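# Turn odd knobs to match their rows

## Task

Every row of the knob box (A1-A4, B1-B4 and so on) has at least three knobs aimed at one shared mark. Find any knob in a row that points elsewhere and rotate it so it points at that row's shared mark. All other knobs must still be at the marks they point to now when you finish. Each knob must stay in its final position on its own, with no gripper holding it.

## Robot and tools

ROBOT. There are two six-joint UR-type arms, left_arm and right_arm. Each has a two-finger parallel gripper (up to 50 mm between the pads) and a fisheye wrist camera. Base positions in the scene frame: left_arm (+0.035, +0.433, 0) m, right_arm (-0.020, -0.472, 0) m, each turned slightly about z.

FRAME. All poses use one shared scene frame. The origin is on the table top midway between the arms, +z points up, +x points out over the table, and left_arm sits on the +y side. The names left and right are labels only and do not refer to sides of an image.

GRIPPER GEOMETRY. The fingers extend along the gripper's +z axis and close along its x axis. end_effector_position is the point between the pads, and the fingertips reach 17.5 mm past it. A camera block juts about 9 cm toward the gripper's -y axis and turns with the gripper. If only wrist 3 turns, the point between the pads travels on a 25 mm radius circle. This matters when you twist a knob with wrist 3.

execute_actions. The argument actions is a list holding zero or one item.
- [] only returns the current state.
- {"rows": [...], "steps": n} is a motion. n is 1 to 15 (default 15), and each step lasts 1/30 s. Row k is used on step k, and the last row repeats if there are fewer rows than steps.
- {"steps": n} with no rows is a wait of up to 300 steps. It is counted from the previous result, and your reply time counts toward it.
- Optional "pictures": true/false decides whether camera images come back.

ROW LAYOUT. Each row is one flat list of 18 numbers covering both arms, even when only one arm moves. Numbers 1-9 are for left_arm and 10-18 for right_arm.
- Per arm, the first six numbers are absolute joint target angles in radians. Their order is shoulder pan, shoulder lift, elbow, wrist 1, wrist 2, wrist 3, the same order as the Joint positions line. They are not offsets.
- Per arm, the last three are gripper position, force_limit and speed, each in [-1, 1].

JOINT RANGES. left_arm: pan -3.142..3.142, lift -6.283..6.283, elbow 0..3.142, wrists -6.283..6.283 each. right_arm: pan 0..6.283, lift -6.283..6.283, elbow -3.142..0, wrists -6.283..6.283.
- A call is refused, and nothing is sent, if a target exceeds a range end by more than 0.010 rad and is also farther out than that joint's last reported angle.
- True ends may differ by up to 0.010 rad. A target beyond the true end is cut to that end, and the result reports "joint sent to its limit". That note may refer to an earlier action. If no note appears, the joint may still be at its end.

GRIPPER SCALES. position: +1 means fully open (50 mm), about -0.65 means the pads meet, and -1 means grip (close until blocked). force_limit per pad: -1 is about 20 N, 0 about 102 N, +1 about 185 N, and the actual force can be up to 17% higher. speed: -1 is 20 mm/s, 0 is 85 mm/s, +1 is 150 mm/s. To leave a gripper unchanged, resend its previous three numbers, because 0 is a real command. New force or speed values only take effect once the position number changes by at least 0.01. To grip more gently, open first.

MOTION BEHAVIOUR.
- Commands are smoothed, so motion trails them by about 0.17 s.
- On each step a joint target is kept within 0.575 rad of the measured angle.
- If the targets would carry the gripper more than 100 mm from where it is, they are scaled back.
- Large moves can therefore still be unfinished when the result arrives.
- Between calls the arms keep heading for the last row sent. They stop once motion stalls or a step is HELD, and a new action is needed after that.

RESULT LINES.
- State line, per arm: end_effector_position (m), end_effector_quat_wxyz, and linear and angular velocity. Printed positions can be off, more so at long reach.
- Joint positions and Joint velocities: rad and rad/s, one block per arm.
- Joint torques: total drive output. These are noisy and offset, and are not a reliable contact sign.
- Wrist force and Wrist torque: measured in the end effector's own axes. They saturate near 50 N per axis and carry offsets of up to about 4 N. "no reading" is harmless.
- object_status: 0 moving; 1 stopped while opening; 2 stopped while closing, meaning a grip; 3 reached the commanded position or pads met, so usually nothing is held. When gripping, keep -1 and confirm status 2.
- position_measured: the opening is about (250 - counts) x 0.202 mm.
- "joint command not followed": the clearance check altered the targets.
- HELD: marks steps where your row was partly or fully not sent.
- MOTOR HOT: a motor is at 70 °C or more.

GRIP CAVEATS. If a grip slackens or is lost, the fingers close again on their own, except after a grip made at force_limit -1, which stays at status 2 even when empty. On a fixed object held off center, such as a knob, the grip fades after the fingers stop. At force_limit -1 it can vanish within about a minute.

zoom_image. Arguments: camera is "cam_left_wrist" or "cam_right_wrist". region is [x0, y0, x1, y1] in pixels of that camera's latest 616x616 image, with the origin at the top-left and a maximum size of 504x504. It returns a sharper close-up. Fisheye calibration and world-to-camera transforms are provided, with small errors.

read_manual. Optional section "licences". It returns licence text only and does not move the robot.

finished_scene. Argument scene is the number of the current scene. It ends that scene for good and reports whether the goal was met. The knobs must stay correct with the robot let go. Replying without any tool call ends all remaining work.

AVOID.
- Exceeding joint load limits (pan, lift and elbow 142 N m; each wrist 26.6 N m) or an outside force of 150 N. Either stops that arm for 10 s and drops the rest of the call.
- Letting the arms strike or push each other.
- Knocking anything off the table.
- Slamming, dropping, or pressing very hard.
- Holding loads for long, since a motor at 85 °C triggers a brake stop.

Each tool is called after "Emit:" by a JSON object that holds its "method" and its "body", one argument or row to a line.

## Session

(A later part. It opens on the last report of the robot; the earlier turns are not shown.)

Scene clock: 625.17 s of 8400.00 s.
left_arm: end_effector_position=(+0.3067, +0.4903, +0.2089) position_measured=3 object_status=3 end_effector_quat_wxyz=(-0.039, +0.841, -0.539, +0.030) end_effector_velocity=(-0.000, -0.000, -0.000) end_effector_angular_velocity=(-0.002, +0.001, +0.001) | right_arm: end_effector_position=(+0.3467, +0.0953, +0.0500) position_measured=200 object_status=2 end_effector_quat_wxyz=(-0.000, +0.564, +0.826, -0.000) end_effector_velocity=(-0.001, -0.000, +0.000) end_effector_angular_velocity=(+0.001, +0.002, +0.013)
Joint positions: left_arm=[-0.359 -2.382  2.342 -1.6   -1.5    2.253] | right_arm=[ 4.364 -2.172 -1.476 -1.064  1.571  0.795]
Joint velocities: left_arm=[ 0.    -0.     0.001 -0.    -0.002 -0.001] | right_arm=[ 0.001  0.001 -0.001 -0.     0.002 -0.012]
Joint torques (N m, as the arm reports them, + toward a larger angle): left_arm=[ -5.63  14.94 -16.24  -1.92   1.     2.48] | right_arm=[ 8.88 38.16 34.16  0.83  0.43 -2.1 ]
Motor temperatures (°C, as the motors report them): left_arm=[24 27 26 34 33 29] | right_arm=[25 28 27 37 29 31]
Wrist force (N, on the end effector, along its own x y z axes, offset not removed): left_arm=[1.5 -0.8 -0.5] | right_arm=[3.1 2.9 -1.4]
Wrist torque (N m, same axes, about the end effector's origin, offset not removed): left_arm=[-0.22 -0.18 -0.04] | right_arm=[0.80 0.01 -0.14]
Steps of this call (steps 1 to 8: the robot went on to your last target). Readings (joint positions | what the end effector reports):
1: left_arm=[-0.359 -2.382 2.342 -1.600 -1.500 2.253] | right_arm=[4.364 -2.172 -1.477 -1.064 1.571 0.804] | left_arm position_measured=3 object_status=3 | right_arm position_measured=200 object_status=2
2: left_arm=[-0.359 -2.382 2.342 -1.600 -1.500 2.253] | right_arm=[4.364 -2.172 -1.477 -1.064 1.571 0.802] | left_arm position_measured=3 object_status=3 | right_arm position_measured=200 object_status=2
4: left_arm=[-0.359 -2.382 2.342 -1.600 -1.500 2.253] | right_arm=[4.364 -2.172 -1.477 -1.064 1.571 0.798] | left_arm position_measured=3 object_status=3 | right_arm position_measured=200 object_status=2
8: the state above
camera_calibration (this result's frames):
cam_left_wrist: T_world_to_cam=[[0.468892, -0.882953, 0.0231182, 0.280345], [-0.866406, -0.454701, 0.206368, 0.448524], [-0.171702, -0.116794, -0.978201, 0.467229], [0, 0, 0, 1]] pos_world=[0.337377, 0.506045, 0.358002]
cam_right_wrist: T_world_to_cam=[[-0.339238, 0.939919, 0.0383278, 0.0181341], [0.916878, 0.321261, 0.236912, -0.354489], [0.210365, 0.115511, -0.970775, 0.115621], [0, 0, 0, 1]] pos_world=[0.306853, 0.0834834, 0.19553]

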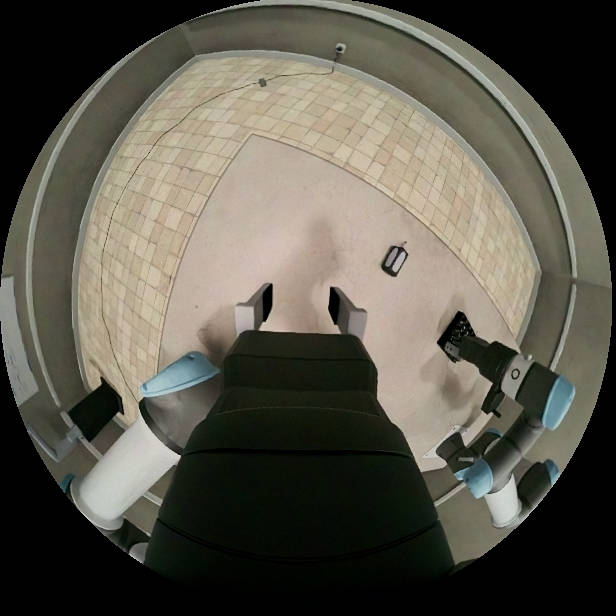

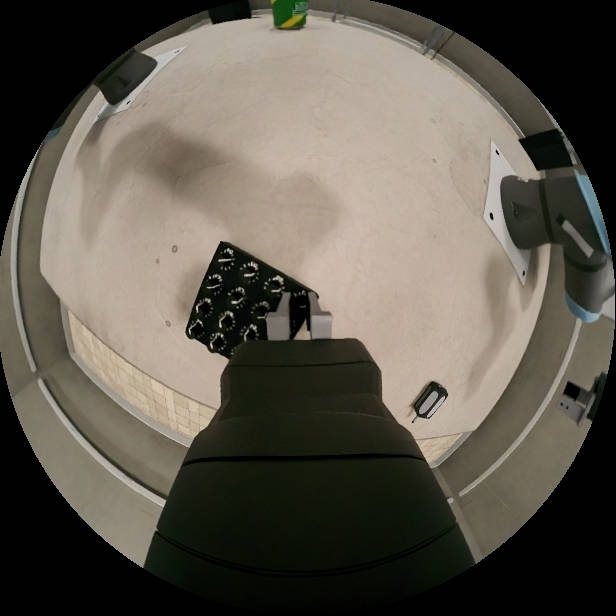

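Emit:
{"method": "execute_actions", "body": {
  "actions": [
    {"rows": [[-0.359,-2.382,2.342,-1.6,-1.5,2.253,1,0,0,4.364,-2.1721,-1.4763,-1.064,1.5708,0.7935,-0.16,-0.9,-0.5],[-0.359,-2.382,2.342,-1.6,-1.5,2.253,1,0,0,4.364,-2.1721,-1.4763,-1.064,1.5708,0.7935,-0.16,-0.9,-0.5],[-0.359,-2.382,2.342,-1.6,-1.5,2.253,1,0,0,4.364,-2.1721,-1.4763,-1.064,1.5708,0.7935,-0.16,-0.9,-0.5],[-0.359,-2.382,2.342,-1.6,-1.5,2.253,1,0,0,4.364,-2.1721,-1.4763,-1.064,1.5708,0.7935,-0.16,-0.9,-0.5],[-0.359,-2.382,2.342,-1.6,-1.5,2.253,1,0,0,4.364,-2.1611,-1.466,-1.0853,1.5708,0.7935,-0.16,-0.9,-0.5],[-0.359,-2.382,2.342,-1.6,-1.5,2.253,1,0,0,4.364,-2.1611,-1.466,-1.0853,1.5708,0.7935,-0.16,-0.9,-0.5],[-0.359,-2.382,2.342,-1.6,-1.5,2.253,1,0,0,4.364,-2.1501,-1.4558,-1.1065,1.5708,0.7935,-0.16,-0.9,-0.5]],"steps":13}
  ],
  "pictures": false
}}

Emit:
{"method": "execute_actions", "body": {
  "actions": [
    {"rows": [[-0.359,-2.382,2.342,-1.6,-1.5,2.253,1,0,0,4.368,-2.16,-1.425,-1.127,1.5708,0.6,-0.16,-0.9,-0.5],[-0.359,-2.382,2.342,-1.6,-1.5,2.253,1,0,0,4.368,-2.16,-1.425,-1.127,1.5708,0.5,-0.16,-0.9,-0.5],[-0.359,-2.382,2.342,-1.6,-1.5,2.253,1,0,0,4.371,-2.17,-1.395,-1.148,1.5708,0.4,-0.16,-0.9,-0.5],[-0.359,-2.382,2.342,-1.6,-1.5,2.253,1,0,0,4.371,-2.17,-1.395,-1.148,1.5708,0.3,-0.16,-0.9,-0.5],[-0.359,-2.382,2.342,-1.6,-1.5,2.253,1,0,0,4.375,-2.18,-1.364,-1.168,1.5708,0.2,-0.16,-0.9,-0.5],[-0.359,-2.382,2.342,-1.6,-1.5,2.253,1,0,0,4.375,-2.18,-1.364,-1.168,1.5708,0.1,-0.16,-0.9,-0.5],[-0.359,-2.382,2.342,-1.6,-1.5,2.253,1,0,0,4.3785,-2.1896,-1.3338,-1.189,1.5708,-0.2,-0.16,-0.9,-0.5]]}
  ],
  "pictures": false
}}

Emit:
{"method": "execute_actions", "body": {
  "actions": [
    {"steps":15}
  ]
}}

Emit:
{"method": "zoom_image", "body": {
  "camera": "cam_right_wrist",
  "region": [220, 185, 340, 305]
}}

Scene clock: 646.50 s of 8400.00 s.
left_arm: end_effector_position=(+0.3067, +0.4903, +0.2089) position_measured=3 object_status=3 end_effector_quat_wxyz=(-0.039, +0.841, -0.539, +0.030) end_effector_velocity=(-0.000, -0.000, -0.000) end_effector_angular_velocity=(+0.001, +0.001, -0.003) | right_arm: end_effector_position=(+0.3469, +0.0954, +0.0655) position_measured=176 object_status=3 end_effector_quat_wxyz=(+0.000, +0.563, +0.827, +0.000) end_effector_velocity=(+0.000, -0.001, +0.035) end_effector_angular_velocity=(-0.001, +0.000, -0.001)
Joint positions: left_arm=[-0.359 -2.382  2.342 -1.6   -1.5    2.253] | right_arm=[ 4.364 -2.155 -1.46  -1.097  1.571  0.793]
Joint velocities: left_arm=[-0.     0.     0.001  0.    -0.     0.003] | right_arm=[-0.001  0.038  0.035 -0.074 -0.    -0.   ]
Joint torques (N m, as the arm reports them, + toward a larger angle): left_arm=[ -6.16  15.04 -16.34  -2.35   1.07   2.36] | right_arm=[ 7.96 66.37 36.26  1.09 -0.35 -1.7 ]
Motor temperatures (°C, as the motors report them): left_arm=[24 27 26 34 33 29] | right_arm=[25 28 27 37 29 31]
Wrist force (N, on the end effector, along its own x y z axes, offset not removed): left_arm=[2.4 0.4 0.4] | right_arm=[-1.6 1.7 -0.5]
Wrist torque (N m, same axes, about the end effector's origin, offset not removed): left_arm=[0.06 -0.29 -0.15] | right_arm=[0.30 0.34 0.04]
Steps of this call (steps 1 to 30: the robot went on to your last target; steps 31 to 100: nothing new was sent; then 17.57 s passed at rest; steps 101 to 113: all 13 steps of this action). Readings (joint positions | what the end effector reports):
101: left_arm=[-0.359 -2.382 2.342 -1.600 -1.500 2.253] | right_arm=[4.364 -2.172 -1.476 -1.064 1.571 0.794] | left_arm position_measured=3 object_status=3 | right_arm position_measured=200 object_status=0
102: left_arm=[-0.359 -2.382 2.342 -1.600 -1.500 2.253] | right_arm=[4.364 -2.172 -1.476 -1.064 1.571 0.793] | left_arm position_measured=3 object_status=3 | right_arm position_measured=191 object_status=0
104: left_arm=[-0.359 -2.382 2.342 -1.600 -1.500 2.253] | right_arm=[4.364 -2.172 -1.476 -1.064 1.571 0.793] | left_arm position_measured=3 object_status=3 | right_arm position_measured=177 object_status=0
108: left_arm=[-0.359 -2.382 2.342 -1.600 -1.500 2.253] | right_arm=[4.364 -2.167 -1.472 -1.073 1.571 0.793] | left_arm position_measured=3 object_status=3 | right_arm position_measured=176 object_status=0
113: the state above

Scene clock: 647.00 s of 8400.00 s.
left_arm: end_effector_position=(+0.3067, +0.4903, +0.2089) position_measured=3 object_status=3 end_effector_quat_wxyz=(-0.039, +0.841, -0.539, +0.030) end_effector_velocity=(+0.000, -0.000, +0.000) end_effector_angular_velocity=(+0.000, +0.000, -0.001) | right_arm: end_effector_position=(+0.3626, +0.1093, +0.0880) position_measured=176 object_status=3 end_effector_quat_wxyz=(+0.000, +0.187, +0.982, -0.000) end_effector_velocity=(+0.035, +0.007, +0.016) end_effector_angular_velocity=(+0.001, +0.001, +1.453)
Joint positions: left_arm=[-0.359 -2.382  2.342 -1.6   -1.5    2.253] | right_arm=[ 4.377 -2.186 -1.345 -1.181  1.571 -0.013]
Joint velocities: left_arm=[-0.     0.    -0.     0.     0.     0.001] | right_arm=[ 0.009 -0.025  0.086 -0.06   0.001 -1.444]
Joint torques (N m, as the arm reports them, + toward a larger angle): left_arm=[ -6.49  14.58 -16.67  -2.11   0.83   2.3 ] | right_arm=[10.85 42.26 36.58  1.13  2.35 -2.2 ]
Motor temperatures (°C, as the motors report them): left_arm=[24 27 26 34 33 29] | right_arm=[25 28 27 37 29 31]
Wrist force (N, on the end effector, along its own x y z axes, offset not removed): left_arm=[1.2 0.8 1.0] | right_arm=[-2.4 -0.9 0.4]
Wrist torque (N m, same axes, about the end effector's origin, offset not removed): left_arm=[0.04 -0.19 -0.14] | right_arm=[-0.06 0.52 -0.08]
Steps of this call (steps 1 to 15: all 15 steps of this action). Readings (joint positions | what the end effector reports):
1: left_arm=[-0.359 -2.382 2.342 -1.600 -1.500 2.253] | right_arm=[4.364 -2.154 -1.459 -1.099 1.571 0.793] | left_arm position_measured=3 object_status=3 | right_arm position_measured=176 object_status=3
2: left_arm=[-0.359 -2.382 2.342 -1.600 -1.500 2.253] | right_arm=[4.364 -2.154 -1.457 -1.102 1.571 0.791] | left_arm position_measured=3 object_status=3 | right_arm position_measured=176 object_status=3
4: left_arm=[-0.359 -2.382 2.342 -1.600 -1.500 2.253] | right_arm=[4.366 -2.156 -1.444 -1.112 1.571 0.747] | left_arm position_measured=3 object_status=3 | right_arm position_measured=176 object_status=3
8: left_arm=[-0.359 -2.382 2.342 -1.600 -1.500 2.253] | right_arm=[4.371 -2.169 -1.400 -1.143 1.571 0.507] | left_arm position_measured=3 object_status=3 | right_arm position_measured=176 object_status=3
15: the state above

Scene clock: 647.50 s of 8400.00 s.
left_arm: end_effector_position=(+0.3067, +0.4903, +0.2089) position_measured=3 object_status=3 end_effector_quat_wxyz=(-0.039, +0.841, -0.539, +0.030) end_effector_velocity=(+0.000, +0.000, +0.000) end_effector_angular_velocity=(+0.000, -0.000, +0.000) | right_arm: end_effector_position=(+0.3672, +0.1106, +0.0899) position_measured=176 object_status=3 end_effector_quat_wxyz=(-0.000, +0.096, +0.995, -0.000) end_effector_velocity=(+0.000, -0.000, -0.000) end_effector_angular_velocity=(+0.000, +0.001, +0.027)
Joint positions: left_arm=[-0.359 -2.382  2.342 -1.6   -1.5    2.253] | right_arm=[ 4.378 -2.19  -1.334 -1.189  1.571 -0.196]
Joint velocities: left_arm=[-0. -0.  0.  0.  0. -0.] | right_arm=[-0.    -0.    -0.    -0.     0.001 -0.027]
Joint torques (N m, as the arm reports them, + toward a larger angle): left_arm=[ -6.38  13.91 -17.15  -2.13   1.06   2.18] | right_arm=[10.56 42.67 39.08  1.46  2.34 -2.08]
Motor temperatures (°C, as the motors report them): left_arm=[24 27 26 34 33 29] | right_arm=[25 28 27 37 29 31]
Wrist force (N, on the end effector, along its own x y z axes, offset not removed): left_arm=[1.8 -0.6 -0.6] | right_arm=[0.3 -0.4 4.2]
Wrist torque (N m, same axes, about the end effector's origin, offset not removed): left_arm=[-0.20 -0.33 0.05] | right_arm=[-0.07 0.00 -0.04]
Steps of this call (steps 1 to 15: the robot went on to your last target). Readings (joint positions | what the end effector reports):
1: left_arm=[-0.359 -2.382 2.342 -1.600 -1.500 2.253] | right_arm=[4.378 -2.187 -1.342 -1.183 1.571 -0.056] | left_arm position_measured=3 object_status=3 | right_arm position_measured=176 object_status=3
2: left_arm=[-0.359 -2.382 2.342 -1.600 -1.500 2.253] | right_arm=[4.378 -2.188 -1.340 -1.184 1.571 -0.089] | left_arm position_measured=3 object_status=3 | right_arm position_measured=176 object_status=3
4: left_arm=[-0.359 -2.382 2.342 -1.600 -1.500 2.253] | right_arm=[4.378 -2.188 -1.338 -1.186 1.571 -0.134] | left_arm position_measured=3 object_status=3 | right_arm position_measured=176 object_status=3
8: left_arm=[-0.359 -2.382 2.342 -1.600 -1.500 2.253] | right_arm=[4.378 -2.189 -1.335 -1.188 1.571 -0.177] | left_arm position_measured=3 object_status=3 | right_arm position_measured=176 object_status=3
15: the state above
camera_calibration (this result's frames):
cam_left_wrist: T_world_to_cam=[[0.468892, -0.882953, 0.0231182, 0.280345], [-0.866406, -0.454701, 0.206368, 0.448524], [-0.171702, -0.116794, -0.978201, 0.467229], [0, 0, 0, 1]] pos_world=[0.337377, 0.506045, 0.358002]
cam_right_wrist: T_world_to_cam=[[-0.975539, 0.216463, 0.0383013, 0.322815], [0.21931, 0.946442, 0.236961, -0.200621], [0.0150434, 0.239565, -0.970764, 0.206319], [0, 0, 0, 1]] pos_world=[0.355813, 0.0705713, 0.235462]

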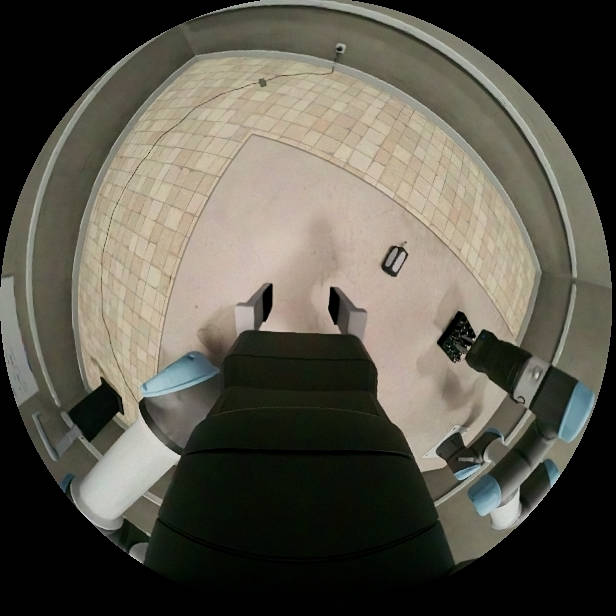

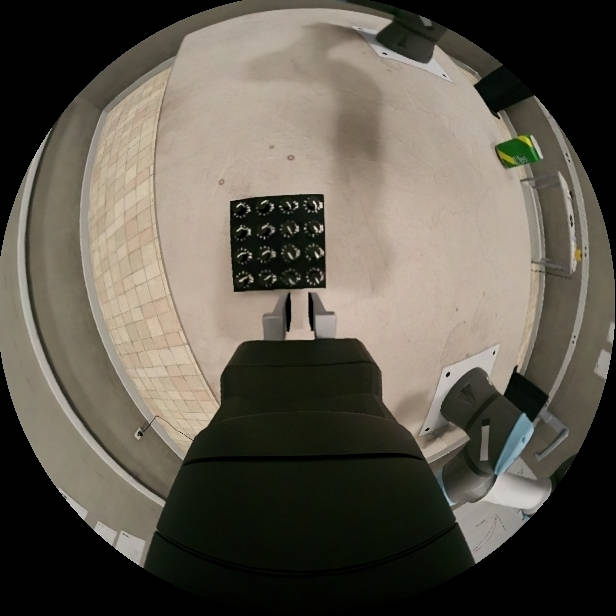

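Region (220, 185, 340, 305) of cam_right_wrist's 616x616 image, scaled by 4.200, with more detail than that image has.

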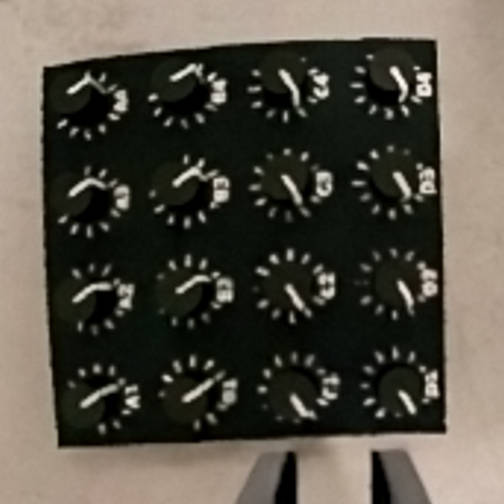

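All rows match.

Emit:
{"method": "finished_scene", "body": {
  "scene": 1
}}

The scene is finished: the task was done.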